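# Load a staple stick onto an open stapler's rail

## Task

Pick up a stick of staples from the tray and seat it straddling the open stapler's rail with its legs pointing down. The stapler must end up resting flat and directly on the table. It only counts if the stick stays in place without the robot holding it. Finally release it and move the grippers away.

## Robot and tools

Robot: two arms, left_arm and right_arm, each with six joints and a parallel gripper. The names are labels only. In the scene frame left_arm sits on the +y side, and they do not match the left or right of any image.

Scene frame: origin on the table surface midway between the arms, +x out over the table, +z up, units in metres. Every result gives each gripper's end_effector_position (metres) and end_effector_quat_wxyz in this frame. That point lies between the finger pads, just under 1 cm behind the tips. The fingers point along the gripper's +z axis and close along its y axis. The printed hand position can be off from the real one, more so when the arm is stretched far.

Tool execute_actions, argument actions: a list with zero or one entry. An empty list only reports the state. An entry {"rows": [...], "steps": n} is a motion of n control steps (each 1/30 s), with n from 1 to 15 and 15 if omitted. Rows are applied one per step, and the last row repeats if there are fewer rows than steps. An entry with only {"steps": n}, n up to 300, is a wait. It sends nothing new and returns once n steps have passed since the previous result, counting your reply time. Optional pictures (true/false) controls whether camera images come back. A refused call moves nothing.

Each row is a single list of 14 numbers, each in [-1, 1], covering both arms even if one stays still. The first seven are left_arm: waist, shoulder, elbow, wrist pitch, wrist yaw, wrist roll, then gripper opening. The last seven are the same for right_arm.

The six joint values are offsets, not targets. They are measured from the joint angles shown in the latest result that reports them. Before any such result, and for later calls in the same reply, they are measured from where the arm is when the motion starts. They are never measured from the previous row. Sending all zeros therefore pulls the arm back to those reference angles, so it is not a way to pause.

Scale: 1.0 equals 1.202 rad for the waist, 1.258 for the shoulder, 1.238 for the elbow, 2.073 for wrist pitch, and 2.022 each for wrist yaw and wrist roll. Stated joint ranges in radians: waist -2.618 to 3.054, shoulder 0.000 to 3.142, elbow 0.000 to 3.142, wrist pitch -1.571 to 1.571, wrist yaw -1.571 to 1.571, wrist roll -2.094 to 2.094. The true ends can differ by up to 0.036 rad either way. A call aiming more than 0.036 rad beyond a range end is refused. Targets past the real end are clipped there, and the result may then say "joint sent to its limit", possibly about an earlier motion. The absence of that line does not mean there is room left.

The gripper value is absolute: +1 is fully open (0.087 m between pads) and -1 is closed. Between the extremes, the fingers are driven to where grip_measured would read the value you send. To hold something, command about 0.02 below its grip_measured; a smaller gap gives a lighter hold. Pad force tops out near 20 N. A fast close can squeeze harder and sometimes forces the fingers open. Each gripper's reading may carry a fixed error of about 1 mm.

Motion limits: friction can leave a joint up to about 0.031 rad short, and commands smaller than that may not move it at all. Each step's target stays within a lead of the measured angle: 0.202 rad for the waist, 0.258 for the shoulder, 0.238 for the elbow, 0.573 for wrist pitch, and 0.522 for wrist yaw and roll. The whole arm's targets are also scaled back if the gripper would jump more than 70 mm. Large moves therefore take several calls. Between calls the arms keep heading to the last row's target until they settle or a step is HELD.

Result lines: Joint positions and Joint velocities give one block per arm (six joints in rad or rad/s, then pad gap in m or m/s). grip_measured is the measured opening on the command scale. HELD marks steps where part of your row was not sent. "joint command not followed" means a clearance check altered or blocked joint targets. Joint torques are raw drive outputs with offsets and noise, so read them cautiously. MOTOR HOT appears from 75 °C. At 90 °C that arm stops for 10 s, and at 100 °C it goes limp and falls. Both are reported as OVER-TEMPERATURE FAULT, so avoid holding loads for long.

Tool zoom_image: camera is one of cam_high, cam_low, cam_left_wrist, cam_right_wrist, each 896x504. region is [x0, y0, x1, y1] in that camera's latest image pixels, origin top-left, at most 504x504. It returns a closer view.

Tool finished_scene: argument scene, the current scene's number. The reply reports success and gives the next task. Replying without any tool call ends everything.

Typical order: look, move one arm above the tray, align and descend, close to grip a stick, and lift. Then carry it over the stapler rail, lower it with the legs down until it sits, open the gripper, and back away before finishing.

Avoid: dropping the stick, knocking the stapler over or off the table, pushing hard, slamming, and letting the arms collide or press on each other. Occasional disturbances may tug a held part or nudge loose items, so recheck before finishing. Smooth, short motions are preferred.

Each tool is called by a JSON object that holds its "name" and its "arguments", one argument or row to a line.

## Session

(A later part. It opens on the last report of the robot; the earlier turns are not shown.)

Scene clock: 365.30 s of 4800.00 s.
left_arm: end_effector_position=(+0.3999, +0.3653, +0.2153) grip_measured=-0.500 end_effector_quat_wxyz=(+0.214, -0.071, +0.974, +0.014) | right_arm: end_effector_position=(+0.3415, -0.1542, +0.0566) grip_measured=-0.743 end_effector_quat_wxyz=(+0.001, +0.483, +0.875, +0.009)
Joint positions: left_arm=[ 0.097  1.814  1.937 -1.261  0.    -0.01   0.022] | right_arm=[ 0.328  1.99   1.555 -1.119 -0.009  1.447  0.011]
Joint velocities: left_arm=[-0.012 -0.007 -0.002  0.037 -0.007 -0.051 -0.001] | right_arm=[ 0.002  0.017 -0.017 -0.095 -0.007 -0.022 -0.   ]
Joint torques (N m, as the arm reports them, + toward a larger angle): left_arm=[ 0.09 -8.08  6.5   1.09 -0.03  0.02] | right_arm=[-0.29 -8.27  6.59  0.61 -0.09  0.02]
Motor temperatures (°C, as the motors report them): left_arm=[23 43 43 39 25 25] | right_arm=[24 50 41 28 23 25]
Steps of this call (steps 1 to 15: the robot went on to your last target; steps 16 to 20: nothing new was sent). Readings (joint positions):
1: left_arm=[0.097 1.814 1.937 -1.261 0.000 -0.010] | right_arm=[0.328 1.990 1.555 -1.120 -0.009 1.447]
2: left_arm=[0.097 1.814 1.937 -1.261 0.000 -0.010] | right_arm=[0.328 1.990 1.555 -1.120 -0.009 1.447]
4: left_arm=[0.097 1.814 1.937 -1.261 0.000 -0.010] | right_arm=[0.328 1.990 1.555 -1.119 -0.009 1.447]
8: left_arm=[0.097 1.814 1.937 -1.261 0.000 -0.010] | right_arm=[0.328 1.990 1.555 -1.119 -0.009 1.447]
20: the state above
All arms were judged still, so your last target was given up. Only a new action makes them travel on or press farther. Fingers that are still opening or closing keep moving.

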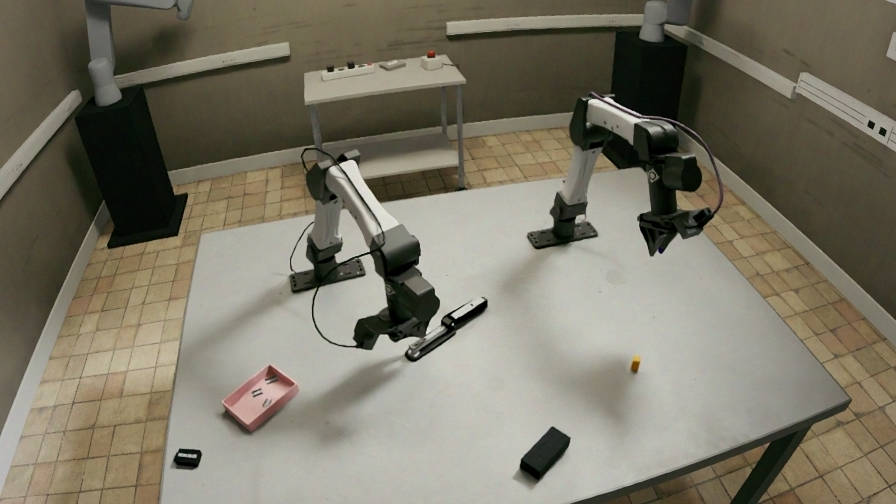

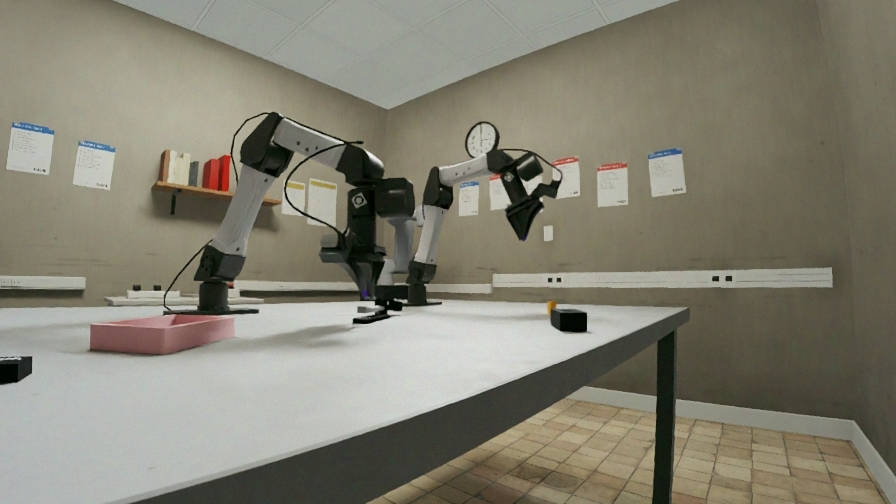

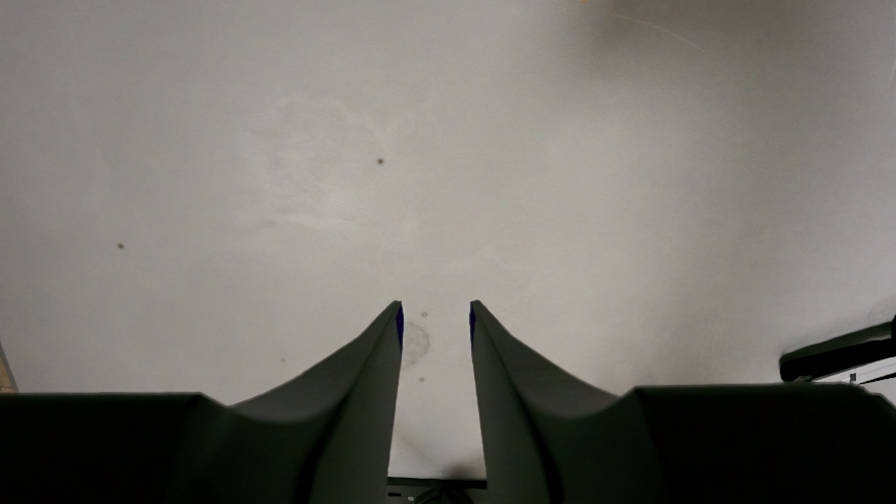

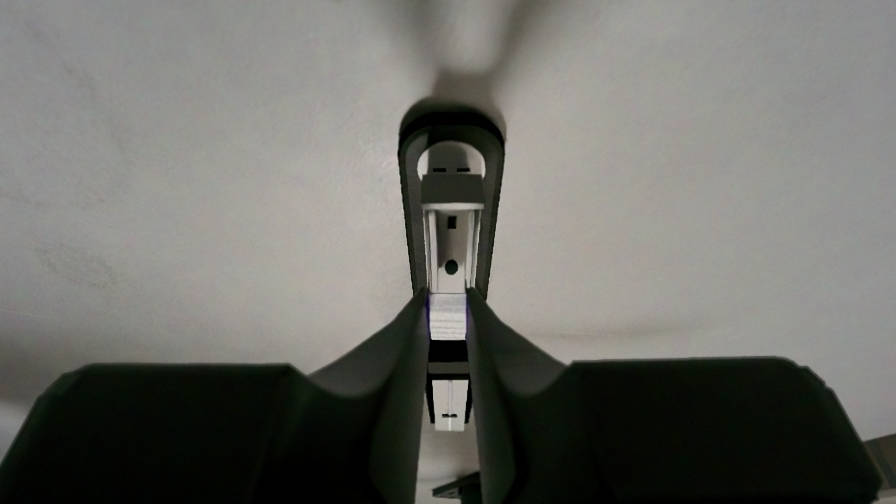

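Rail now ~1 mm right; lowering with shoulder only will correct it.

{"name": "execute_actions", "arguments": {
  "actions": [
    {"rows":[[0,0,0,0,0,0,-0.5,0,0.035,0,0,0,0,-0.8]],"steps":15}
  ],
  "pictures": false
}}

{"name": "execute_actions", "arguments": {
  "actions": [
    {"steps":20}
  ]
}}

Scene clock: 370.93 s of 4800.00 s.
left_arm: end_effector_position=(+0.3999, +0.3653, +0.2153) grip_measured=-0.500 end_effector_quat_wxyz=(+0.214, -0.071, +0.974, +0.014) | right_arm: end_effector_position=(+0.3396, -0.1551, +0.0447) grip_measured=-0.743 end_effector_quat_wxyz=(-0.009, +0.483, +0.875, -0.004)
Joint positions: left_arm=[ 0.097  1.814  1.937 -1.261  0.    -0.01   0.022] | right_arm=[ 0.328  2.023  1.555 -1.119 -0.009  1.447  0.011]
Joint velocities: left_arm=[ 0.007  0.002 -0.007  0.007  0.022 -0.051  0.   ] | right_arm=[-0.012 -0.027 -0.012  0.007  0.051  0.022  0.   ]
Joint torques (N m, as the arm reports them, + toward a larger angle): left_arm=[-0.11 -8.03  6.45  1.11 -0.02  0.06] | right_arm=[-0.28 -8.53  6.49  0.31 -0.09  0.03]
Motor temperatures (°C, as the motors report them): left_arm=[23 42 43 39 25 25] | right_arm=[24 49 41 28 23 25]
Steps of this call (steps 1 to 90: nothing new was sent; then 2.13 s passed at rest; steps 91 to 105: all 15 steps of this action). Readings (joint positions):
91: left_arm=[0.097 1.814 1.937 -1.261 0.000 -0.010] | right_arm=[0.328 1.992 1.555 -1.119 -0.009 1.447]
92: left_arm=[0.097 1.814 1.937 -1.261 0.000 -0.010] | right_arm=[0.328 1.997 1.555 -1.119 -0.009 1.447]
94: left_arm=[0.097 1.814 1.937 -1.261 0.000 -0.010] | right_arm=[0.328 2.010 1.555 -1.119 -0.009 1.447]
98: left_arm=[0.097 1.814 1.937 -1.261 0.000 -0.010] | right_arm=[0.328 2.023 1.555 -1.119 -0.009 1.447]
105: the state above

Scene clock: 371.60 s of 4800.00 s.
left_arm: end_effector_position=(+0.3999, +0.3653, +0.2153) grip_measured=-0.500 end_effector_quat_wxyz=(+0.214, -0.071, +0.974, +0.014) | right_arm: end_effector_position=(+0.3396, -0.1551, +0.0447) grip_measured=-0.743 end_effector_quat_wxyz=(-0.009, +0.483, +0.875, -0.004)
Joint positions: left_arm=[ 0.097  1.814  1.937 -1.261  0.    -0.01   0.022] | right_arm=[ 0.328  2.023  1.555 -1.119 -0.009  1.447  0.011]
Joint velocities: left_arm=[-0.007 -0.007 -0.017  0.037  0.022  0.066 -0.001] | right_arm=[ 0.012 -0.012 -0.007  0.037  0.007  0.007 -0.001]
Joint torques (N m, as the arm reports them, + toward a larger angle): left_arm=[-0.08 -8.    6.46  1.08 -0.01  0.04] | right_arm=[-0.3  -8.58  6.5   0.32 -0.1   0.02]
Motor temperatures (°C, as the motors report them): left_arm=[23 42 43 39 25 25] | right_arm=[24 49 41 28 23 25]
Steps of this call (steps 1 to 15: the robot went on to your last target; steps 16 to 20: nothing new was sent). Readings (joint positions):
1: left_arm=[0.097 1.814 1.937 -1.261 0.000 -0.010] | right_arm=[0.328 2.023 1.555 -1.119 -0.009 1.447]
2: left_arm=[0.097 1.814 1.937 -1.261 0.000 -0.010] | right_arm=[0.328 2.023 1.555 -1.119 -0.009 1.447]
4: left_arm=[0.097 1.814 1.937 -1.261 0.000 -0.010] | right_arm=[0.328 2.023 1.555 -1.119 -0.009 1.447]
8: left_arm=[0.097 1.814 1.937 -1.261 0.000 -0.010] | right_arm=[0.328 2.023 1.555 -1.119 -0.009 1.447]
20: the state above
All arms were judged still, so your last target was given up. Only a new action makes them travel on or press farther. Fingers that are still opening or closing keep moving.

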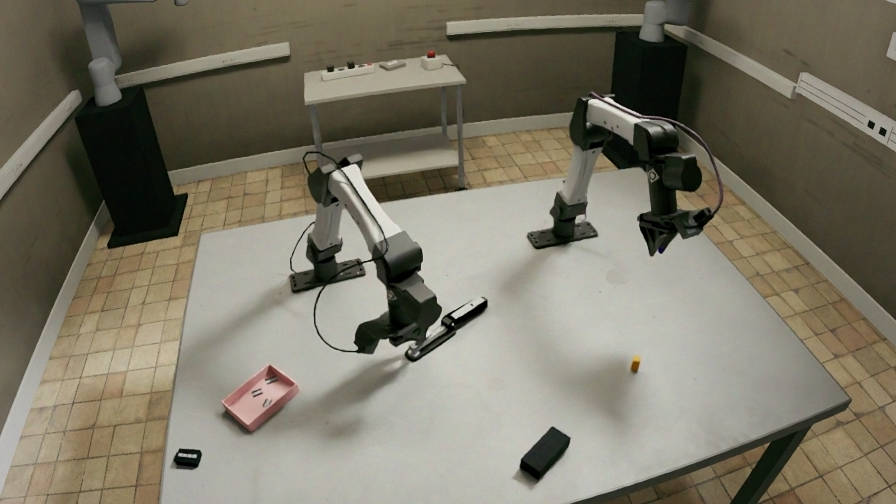

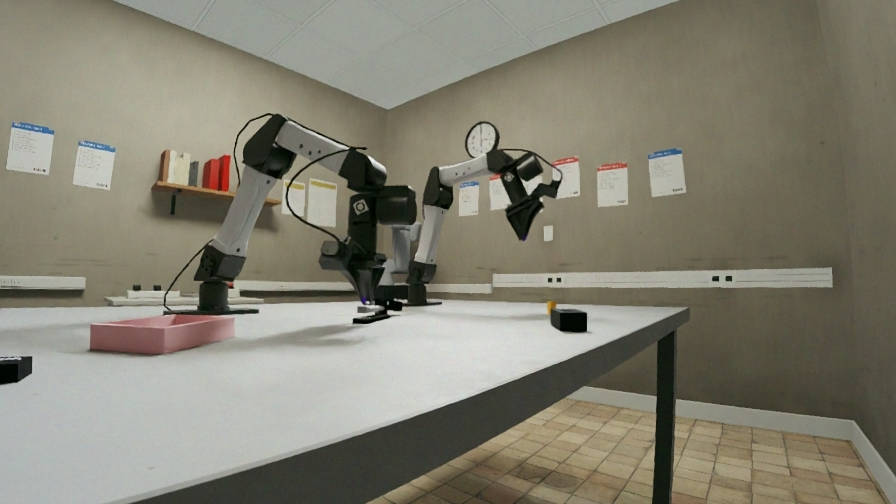

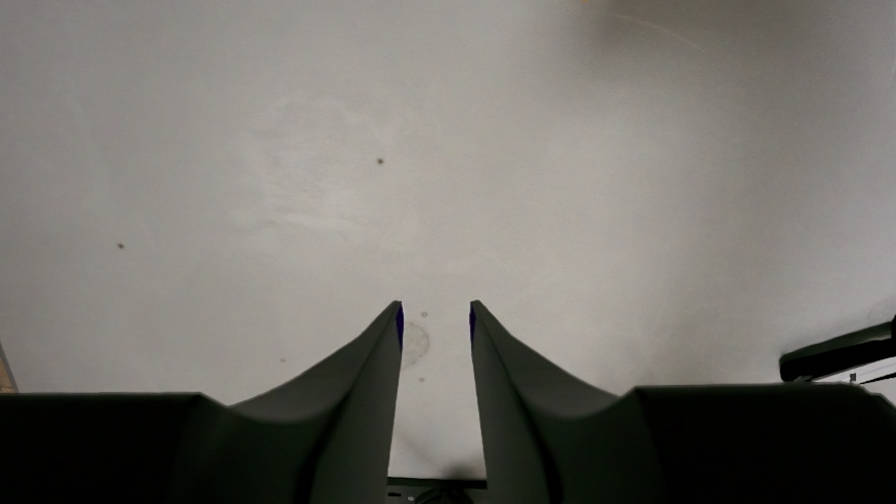

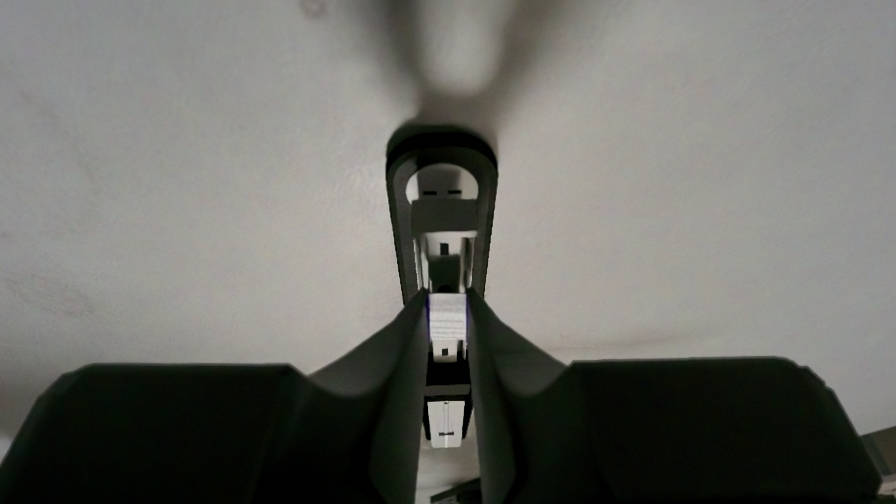

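{"name": "execute_actions", "arguments": {
  "actions": [
    {"rows":[[0,0,0,0,0,0,-0.5,0,0,0,0.014,0,0,-0.8]],"steps":15}
  ],
  "pictures": false
}}

{"name": "execute_actions", "arguments": {
  "actions": [
    {"rows":[[0,0,0,0,0,0,-0.5,0,0.018,0,0,0,0,-0.8]],"steps":15}
  ]
}}

Scene clock: 376.80 s of 4800.00 s.
left_arm: end_effector_position=(+0.3999, +0.3653, +0.2153) grip_measured=-0.500 end_effector_quat_wxyz=(+0.214, -0.071, +0.974, +0.014) | right_arm: end_effector_position=(+0.3414, -0.1542, +0.0447) grip_measured=-0.743 end_effector_quat_wxyz=(-0.006, +0.483, +0.875, -0.001)
Joint positions: left_arm=[ 0.097  1.814  1.937 -1.261  0.    -0.01   0.022] | right_arm=[ 0.328  2.023  1.555 -1.111 -0.009  1.447  0.011]
Joint velocities: left_arm=[-0.002  0.007  0.007 -0.007  0.007 -0.007  0.001] | right_arm=[ 0.007 -0.007  0.002 -0.051  0.022 -0.066  0.001]
Joint torques (N m, as the arm reports them, + toward a larger angle): left_arm=[ 0.02 -8.    6.48  1.11  0.    0.06] | right_arm=[-0.29 -9.41  6.48  0.56 -0.1   0.02]
Motor temperatures (°C, as the motors report them): left_arm=[23 42 43 39 25 25] | right_arm=[24 48 41 27 23 25]
Steps of this call (steps 1 to 90: nothing new was sent; then 1.70 s passed at rest; steps 91 to 105: all 15 steps of this action). Readings (joint positions):
91: left_arm=[0.097 1.814 1.937 -1.261 0.000 -0.010] | right_arm=[0.328 2.023 1.555 -1.119 -0.009 1.447]
92: left_arm=[0.097 1.814 1.937 -1.261 0.000 -0.010] | right_arm=[0.328 2.023 1.555 -1.117 -0.009 1.447]
94: left_arm=[0.097 1.814 1.937 -1.261 0.000 -0.010] | right_arm=[0.328 2.023 1.555 -1.114 -0.009 1.447]
98: left_arm=[0.097 1.814 1.937 -1.261 0.000 -0.010] | right_arm=[0.328 2.023 1.555 -1.112 -0.009 1.447]
105: the state above

Scene clock: 377.30 s of 4800.00 s.
left_arm: end_effector_position=(+0.3999, +0.3653, +0.2153) grip_measured=-0.500 end_effector_quat_wxyz=(+0.214, -0.071, +0.974, +0.014) | right_arm: end_effector_position=(+0.3414, -0.1542, +0.0447) grip_measured=-0.743 end_effector_quat_wxyz=(-0.006, +0.483, +0.875, -0.001)
Joint positions: left_arm=[ 0.097  1.814  1.937 -1.261  0.    -0.01   0.022] | right_arm=[ 0.328  2.023  1.555 -1.111 -0.009  1.447  0.011]
Joint velocities: left_arm=[-0.007 -0.007  0.017 -0.066  0.007  0.022 -0.   ] | right_arm=[-0.017 -0.012 -0.002 -0.037 -0.022 -0.081 -0.002]
Joint torques (N m, as the arm reports them, + toward a larger angle): left_arm=[-0.09 -7.98  6.5   1.08 -0.01  0.03] | right_arm=[-0.3  -7.68  6.52  0.33 -0.1   0.02]
Motor temperatures (°C, as the motors report them): left_arm=[23 42 43 39 25 25] | right_arm=[24 48 41 27 23 25]
Steps of this call (steps 1 to 15: all 15 steps of this action). Readings (joint positions):
1: left_arm=[0.097 1.814 1.937 -1.261 0.000 -0.010] | right_arm=[0.328 2.023 1.555 -1.111 -0.009 1.447]
2: left_arm=[0.097 1.814 1.937 -1.261 0.000 -0.010] | right_arm=[0.328 2.023 1.555 -1.111 -0.009 1.447]
4: left_arm=[0.097 1.814 1.937 -1.261 0.000 -0.010] | right_arm=[0.328 2.023 1.555 -1.111 -0.009 1.447]
8: left_arm=[0.097 1.814 1.937 -1.261 0.000 -0.010] | right_arm=[0.328 2.023 1.555 -1.111 -0.009 1.447]
15: the state above

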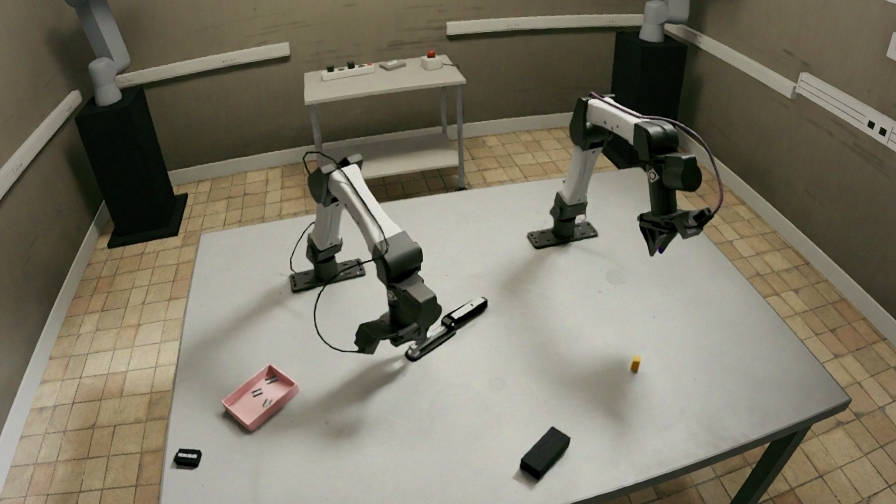

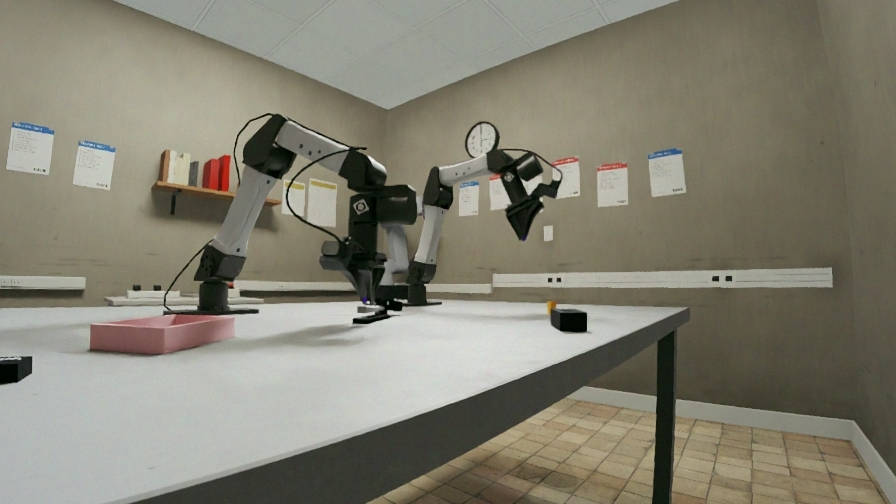

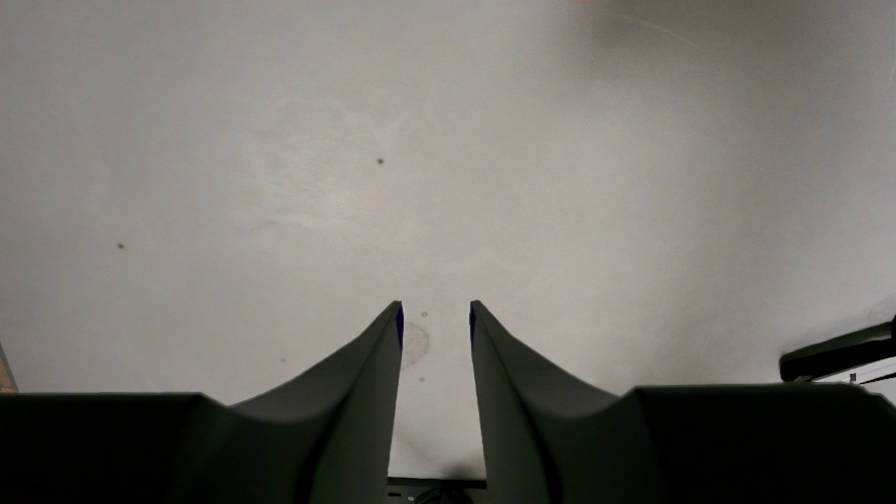

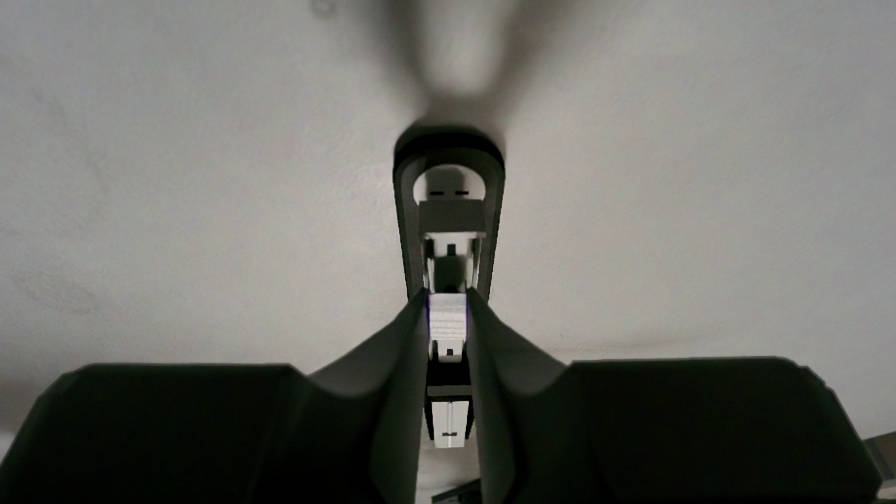

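{"name": "execute_actions", "arguments": {
  "actions": [
    {"rows":[[0,0,0,0,0,0,-0.5,0,0.024,0,0,0,0,-0.8]],"steps":15}
  ]
}}

Scene clock: 381.37 s of 4800.00 s.
left_arm: end_effector_position=(+0.3999, +0.3653, +0.2153) grip_measured=-0.500 end_effector_quat_wxyz=(+0.214, -0.071, +0.974, +0.014) | right_arm: end_effector_position=(+0.3404, -0.1547, +0.0390) grip_measured=-0.743 end_effector_quat_wxyz=(-0.011, +0.483, +0.875, -0.008)
Joint positions: left_arm=[ 0.097  1.814  1.937 -1.261  0.    -0.01   0.022] | right_arm=[ 0.328  2.039  1.555 -1.111 -0.009  1.447  0.011]
Joint velocities: left_arm=[-0.012 -0.002  0.007  0.051 -0.066 -0.022 -0.001] | right_arm=[-0.012  0.002 -0.002 -0.007 -0.022  0.022 -0.001]
Joint torques (N m, as the arm reports them, + toward a larger angle): left_arm=[-0.02 -7.91  6.45  1.12 -0.03  0.01] | right_arm=[-0.32 -8.37  6.45  0.29 -0.09  0.03]
Motor temperatures (°C, as the motors report them): left_arm=[23 42 43 39 25 25] | right_arm=[24 47 41 27 23 25]
Steps of this call (steps 1 to 15: the robot went on to your last target; steps 16 to 90: nothing new was sent; then 0.57 s passed at rest; steps 91 to 105: all 15 steps of this action). Readings (joint positions):
91: left_arm=[0.097 1.814 1.937 -1.261 0.000 -0.010] | right_arm=[0.328 2.025 1.555 -1.111 -0.009 1.447]
92: left_arm=[0.097 1.814 1.937 -1.261 0.000 -0.010] | right_arm=[0.328 2.026 1.555 -1.111 -0.009 1.447]
94: left_arm=[0.097 1.814 1.937 -1.261 0.000 -0.010] | right_arm=[0.328 2.033 1.555 -1.111 -0.009 1.447]
98: left_arm=[0.097 1.814 1.937 -1.261 0.000 -0.010] | right_arm=[0.328 2.039 1.555 -1.111 -0.009 1.447]
105: the state above

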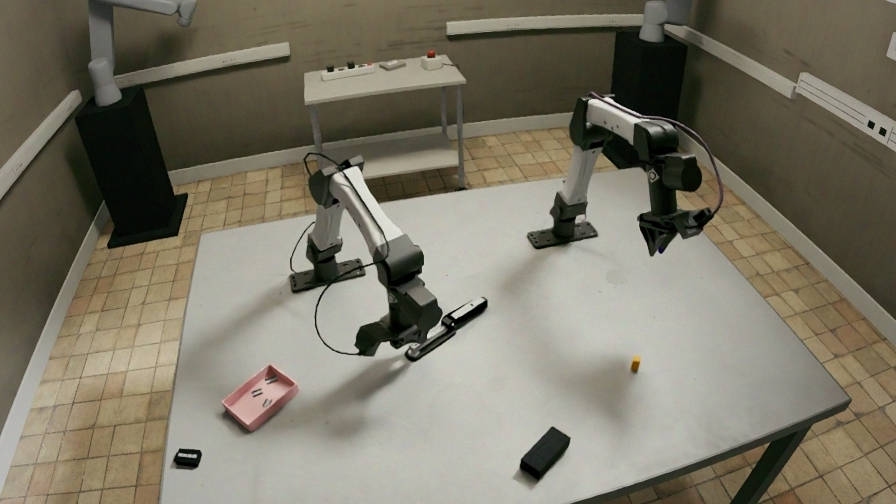

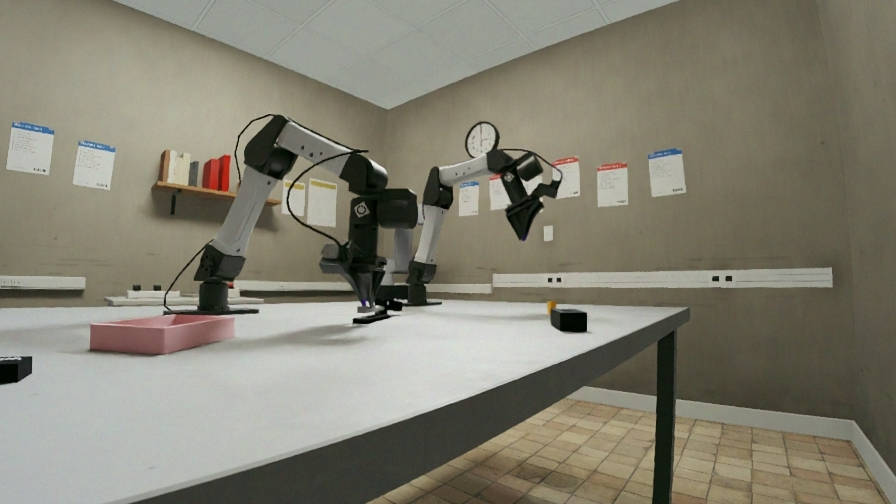

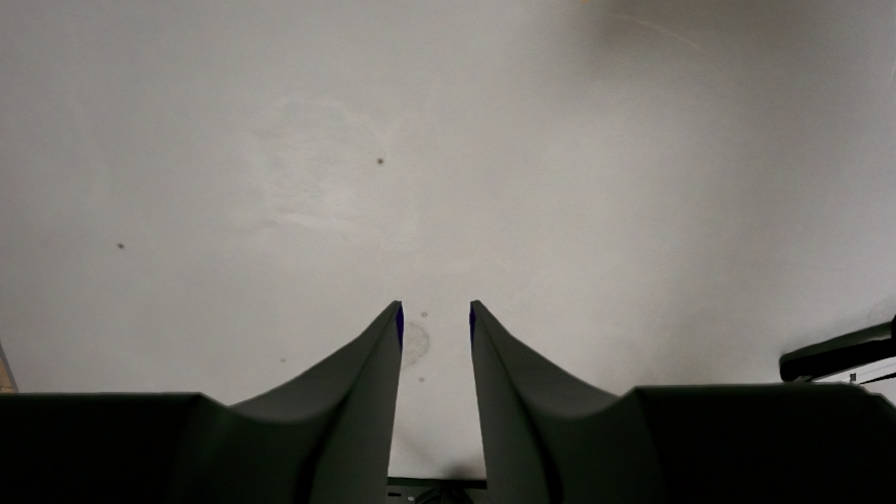

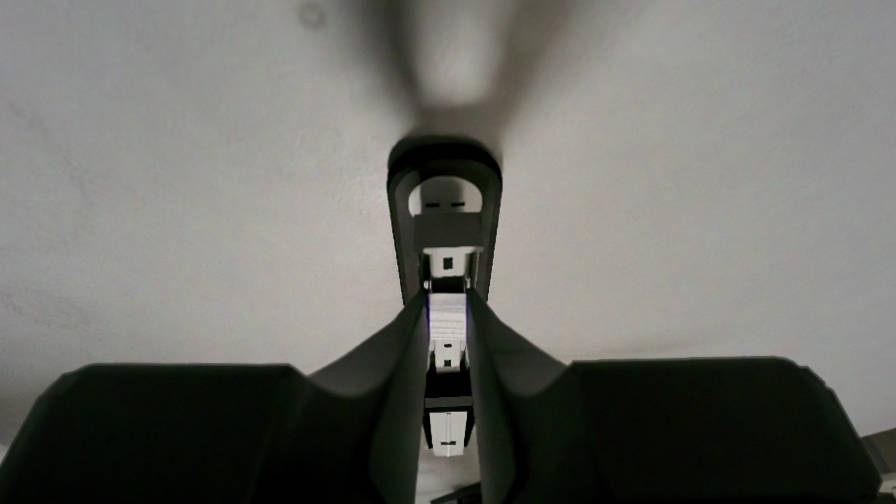

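Centred. Release.

{"name": "execute_actions", "arguments": {
  "actions": [
    {"rows":[[0,0,0,0,0,0,-0.5,0,0,0,0,0,0,-0.62]],"steps":15}
  ],
  "pictures": false
}}

{"name": "execute_actions", "arguments": {
  "actions": [
    {"rows":[[0,0,0,0,0,0,-0.5,0,-0.11,0,0,0,0,-0.62]],"steps":15}
  ],
  "pictures": false
}}

{"name": "execute_actions", "arguments": {
  "actions": [
    {"steps":15}
  ]
}}

{"name": "zoom_image", "arguments": {
  "camera": "cam_right_wrist",
  "region": [380,60,560,320]
}}

{"name": "zoom_image", "arguments": {
  "camera": "cam_low",
  "region": [320,260,440,335]
}}

Scene clock: 389.60 s of 4800.00 s.
left_arm: end_effector_position=(+0.3999, +0.3653, +0.2153) grip_measured=-0.500 end_effector_quat_wxyz=(+0.214, -0.071, +0.974, +0.014) | right_arm: end_effector_position=(+0.3404, -0.1547, +0.0390) grip_measured=-0.620 end_effector_quat_wxyz=(-0.011, +0.483, +0.875, -0.008)
Joint positions: left_arm=[ 0.097  1.814  1.937 -1.261  0.    -0.01   0.022] | right_arm=[ 0.328  2.039  1.555 -1.111 -0.009  1.447  0.017]
Joint velocities: left_arm=[-0.012 -0.007 -0.017 -0.007 -0.095 -0.066  0.001] | right_arm=[ 0.002 -0.007  0.002  0.007 -0.007  0.037 -0.001]
Joint torques (N m, as the arm reports them, + toward a larger angle): left_arm=[ 0.05 -8.    6.43  1.09 -0.03  0.06] | right_arm=[-0.28 -9.49  6.46  0.29 -0.1   0.02]
Motor temperatures (°C, as the motors report them): left_arm=[23 42 43 39 25 25] | right_arm=[24 46 41 27 23 25]
Steps of this call (steps 1 to 15: the robot went on to your last target; steps 16 to 90: nothing new was sent; then 4.73 s passed at rest; steps 91 to 105: all 15 steps of this action). Readings (joint positions):
91: left_arm=[0.097 1.814 1.937 -1.261 0.000 -0.010] | right_arm=[0.328 2.039 1.555 -1.111 -0.009 1.447]
92: left_arm=[0.097 1.814 1.937 -1.261 0.000 -0.010] | right_arm=[0.328 2.039 1.555 -1.111 -0.009 1.447]
94: left_arm=[0.097 1.814 1.937 -1.261 0.000 -0.010] | right_arm=[0.328 2.039 1.555 -1.111 -0.009 1.447]
98: left_arm=[0.097 1.814 1.937 -1.261 0.000 -0.010] | right_arm=[0.328 2.039 1.555 -1.111 -0.009 1.447]
105: the state above

Scene clock: 390.10 s of 4800.00 s.
left_arm: end_effector_position=(+0.3999, +0.3653, +0.2153) grip_measured=-0.500 end_effector_quat_wxyz=(+0.214, -0.071, +0.974, +0.014) | right_arm: end_effector_position=(+0.3454, -0.1524, +0.0862) grip_measured=-0.620 end_effector_quat_wxyz=(+0.028, +0.482, +0.874, +0.046)
Joint positions: left_arm=[ 0.097  1.814  1.937 -1.261  0.    -0.01   0.022] | right_arm=[ 0.328  1.903  1.55  -1.111 -0.009  1.447  0.017]
Joint velocities: left_arm=[-0.002 -0.012  0.007  0.007  0.022 -0.007  0.   ] | right_arm=[ 0.002  0.012 -0.002 -0.037 -0.007  0.037 -0.001]
Joint torques (N m, as the arm reports them, + toward a larger angle): left_arm=[ 0.03 -8.03  6.44  1.09 -0.03  0.04] | right_arm=[-0.31 -8.93  7.25  0.59 -0.1   0.02]
Motor temperatures (°C, as the motors report them): left_arm=[23 42 43 39 25 25] | right_arm=[24 47 41 27 23 25]
Steps of this call (steps 1 to 15: all 15 steps of this action). Readings (joint positions):
1: left_arm=[0.097 1.814 1.937 -1.261 0.000 -0.010] | right_arm=[0.328 2.029 1.553 -1.109 -0.009 1.447]
2: left_arm=[0.097 1.814 1.937 -1.261 0.000 -0.010] | right_arm=[0.328 2.010 1.550 -1.111 -0.009 1.447]
4: left_arm=[0.097 1.814 1.937 -1.261 0.000 -0.010] | right_arm=[0.328 1.958 1.550 -1.111 -0.009 1.447]
8: left_arm=[0.097 1.814 1.937 -1.261 0.000 -0.010] | right_arm=[0.328 1.904 1.550 -1.111 -0.009 1.447]
15: the state above

Scene clock: 390.60 s of 4800.00 s.
left_arm: end_effector_position=(+0.3999, +0.3653, +0.2153) grip_measured=-0.500 end_effector_quat_wxyz=(+0.214, -0.071, +0.974, +0.014) | right_arm: end_effector_position=(+0.3454, -0.1524, +0.0862) grip_measured=-0.620 end_effector_quat_wxyz=(+0.028, +0.482, +0.874, +0.046)
Joint positions: left_arm=[ 0.097  1.814  1.937 -1.261  0.    -0.01   0.022] | right_arm=[ 0.328  1.903  1.55  -1.111 -0.009  1.447  0.017]
Joint velocities: left_arm=[-0.012 -0.007  0.012 -0.007 -0.022  0.022 -0.   ] | right_arm=[-0.002  0.002  0.002 -0.051  0.007  0.007 -0.   ]
Joint torques (N m, as the arm reports them, + toward a larger angle): left_arm=[ 0.02 -7.93  6.58  1.09 -0.02  0.05] | right_arm=[-0.28 -8.94  7.28  0.59 -0.1   0.02]
Motor temperatures (°C, as the motors report them): left_arm=[23 42 43 39 25 25] | right_arm=[24 47 41 27 23 25]
Steps of this call (steps 1 to 15: the robot went on to your last target). Readings (joint positions):
1: left_arm=[0.097 1.814 1.937 -1.261 0.000 -0.010] | right_arm=[0.328 1.903 1.550 -1.111 -0.009 1.447]
2: left_arm=[0.097 1.814 1.937 -1.261 0.000 -0.010] | right_arm=[0.328 1.903 1.550 -1.111 -0.009 1.447]
4: left_arm=[0.097 1.814 1.937 -1.261 0.000 -0.010] | right_arm=[0.328 1.903 1.550 -1.111 -0.009 1.447]
8: left_arm=[0.097 1.814 1.937 -1.261 0.000 -0.010] | right_arm=[0.328 1.903 1.550 -1.111 -0.009 1.447]
15: the state above
All arms were judged still, so your last target was given up. Only a new action makes them travel on or press farther. Fingers that are still opening or closing keep moving.

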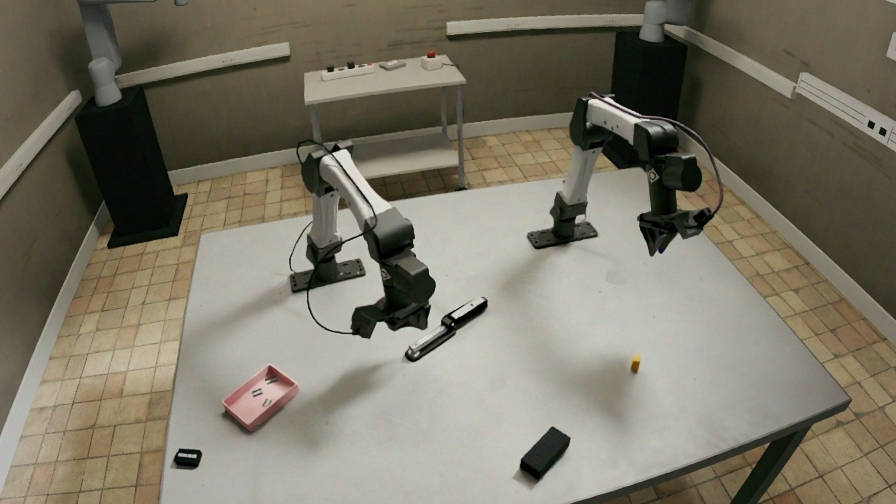

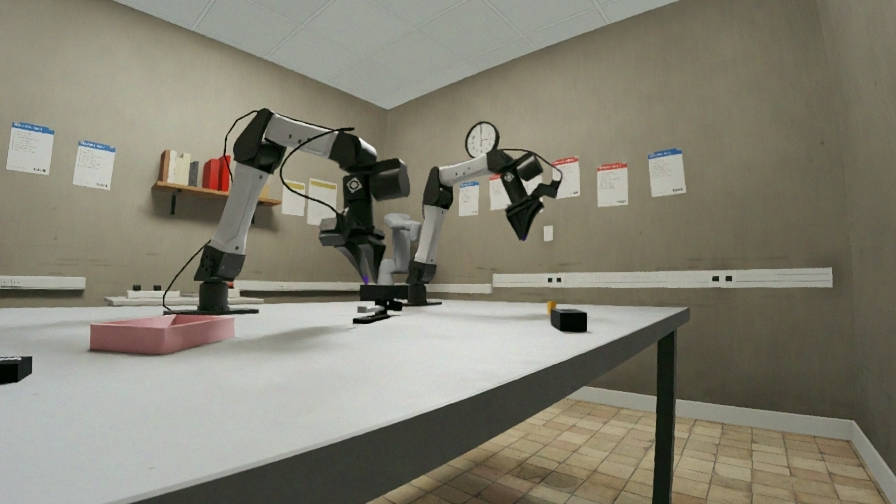

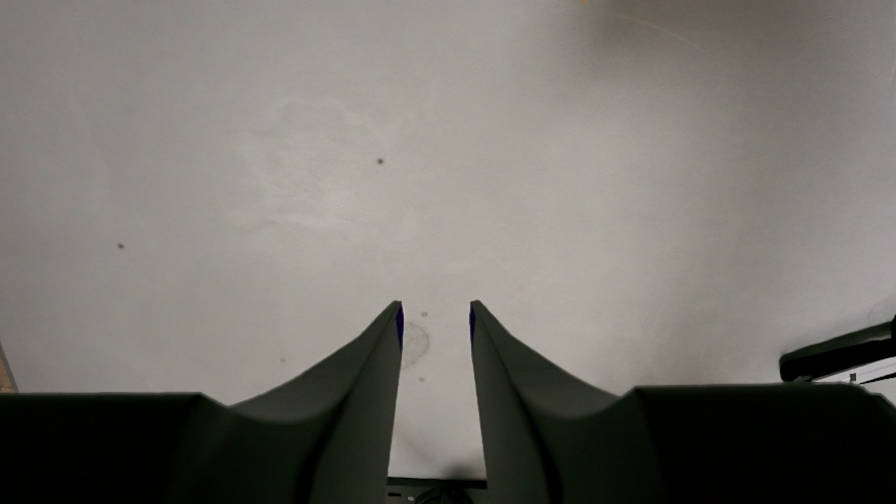

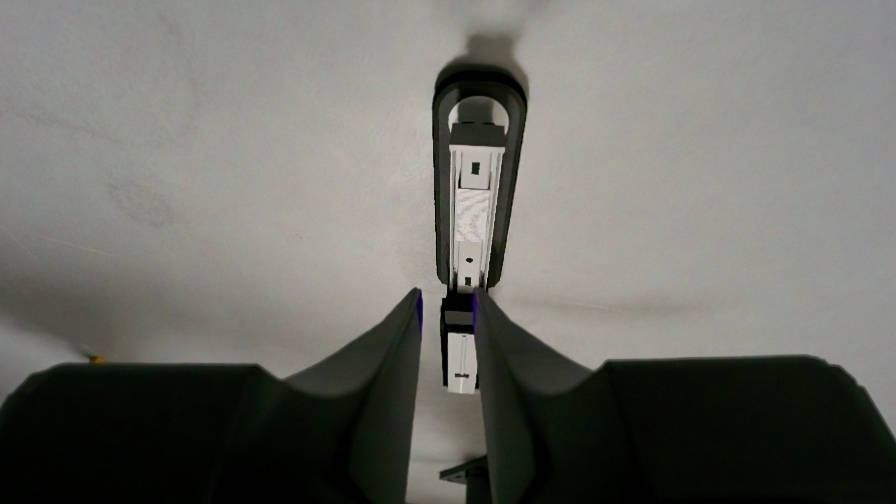

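Region (380, 60, 560, 320) of cam_right_wrist's 896x504 image, scaled by 1.938, with more detail than that image has; it fills the left 349 columns of this view, and the rest is white.

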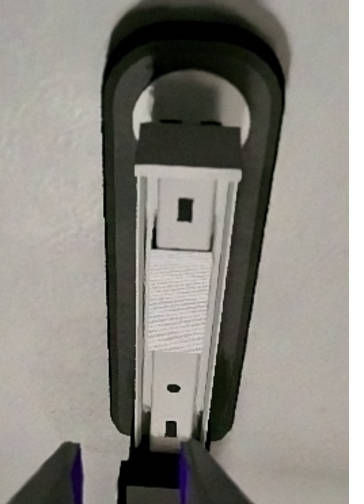

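Region (320, 260, 440, 335) of cam_low's 896x504 image, scaled by 4.200, with more detail than that image has; it fills the top 315 rows of this view, and the rest is white.

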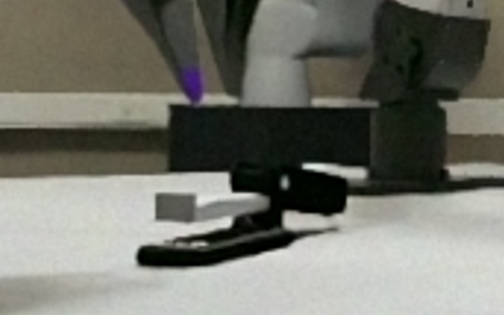

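Seated. Move clear.

{"name": "execute_actions", "arguments": {
  "actions": [
    {"rows":[[0,0,0,0,0,0,-0.5,0,-0.2,0,0,0,0,-0.62]],"steps":15}
  ],
  "pictures": false
}}

{"name": "finished_scene", "arguments": {
  "scene": 2
}}

Scene clock: 394.93 s of 4800.00 s.
left_arm: end_effector_position=(+0.3999, +0.3653, +0.2153) grip_measured=-0.500 end_effector_quat_wxyz=(+0.214, -0.071, +0.974, +0.014) | right_arm: end_effector_position=(+0.3401, -0.1548, +0.1796) grip_measured=-0.620 end_effector_quat_wxyz=(+0.104, +0.474, +0.861, +0.151)
Joint positions: left_arm=[ 0.097  1.814  1.937 -1.261  0.    -0.01   0.022] | right_arm=[ 0.328  1.639  1.546 -1.11  -0.009  1.447  0.017]
Joint velocities: left_arm=[-0.017 -0.002  0.002 -0.022 -0.051  0.022 -0.   ] | right_arm=[ 0.002 -0.002 -0.007 -0.051 -0.007 -0.007 -0.001]
Joint torques (N m, as the arm reports them, + toward a larger angle): left_arm=[ 0.07 -8.09  6.44  1.09 -0.05  0.06] | right_arm=[-0.29 -5.8   7.52  1.13 -0.1  -0.01]
Motor temperatures (°C, as the motors report them): left_arm=[23 42 43 39 25 25] | right_arm=[24 46 41 27 23 25]
Steps of this call (steps 1 to 90: nothing new was sent; then 0.83 s passed at rest; steps 91 to 105: all 15 steps of this action). Readings (joint positions):
91: left_arm=[0.097 1.814 1.937 -1.261 0.000 -0.010] | right_arm=[0.328 1.886 1.545 -1.108 -0.009 1.447]
92: left_arm=[0.097 1.814 1.937 -1.261 0.000 -0.010] | right_arm=[0.328 1.855 1.537 -1.109 -0.009 1.447]
94: left_arm=[0.097 1.814 1.937 -1.261 0.000 -0.010] | right_arm=[0.328 1.762 1.536 -1.110 -0.009 1.447]
98: left_arm=[0.097 1.814 1.937 -1.261 0.000 -0.010] | right_arm=[0.328 1.637 1.545 -1.110 -0.009 1.447]
105: the state above

The scene is finished: the task was done.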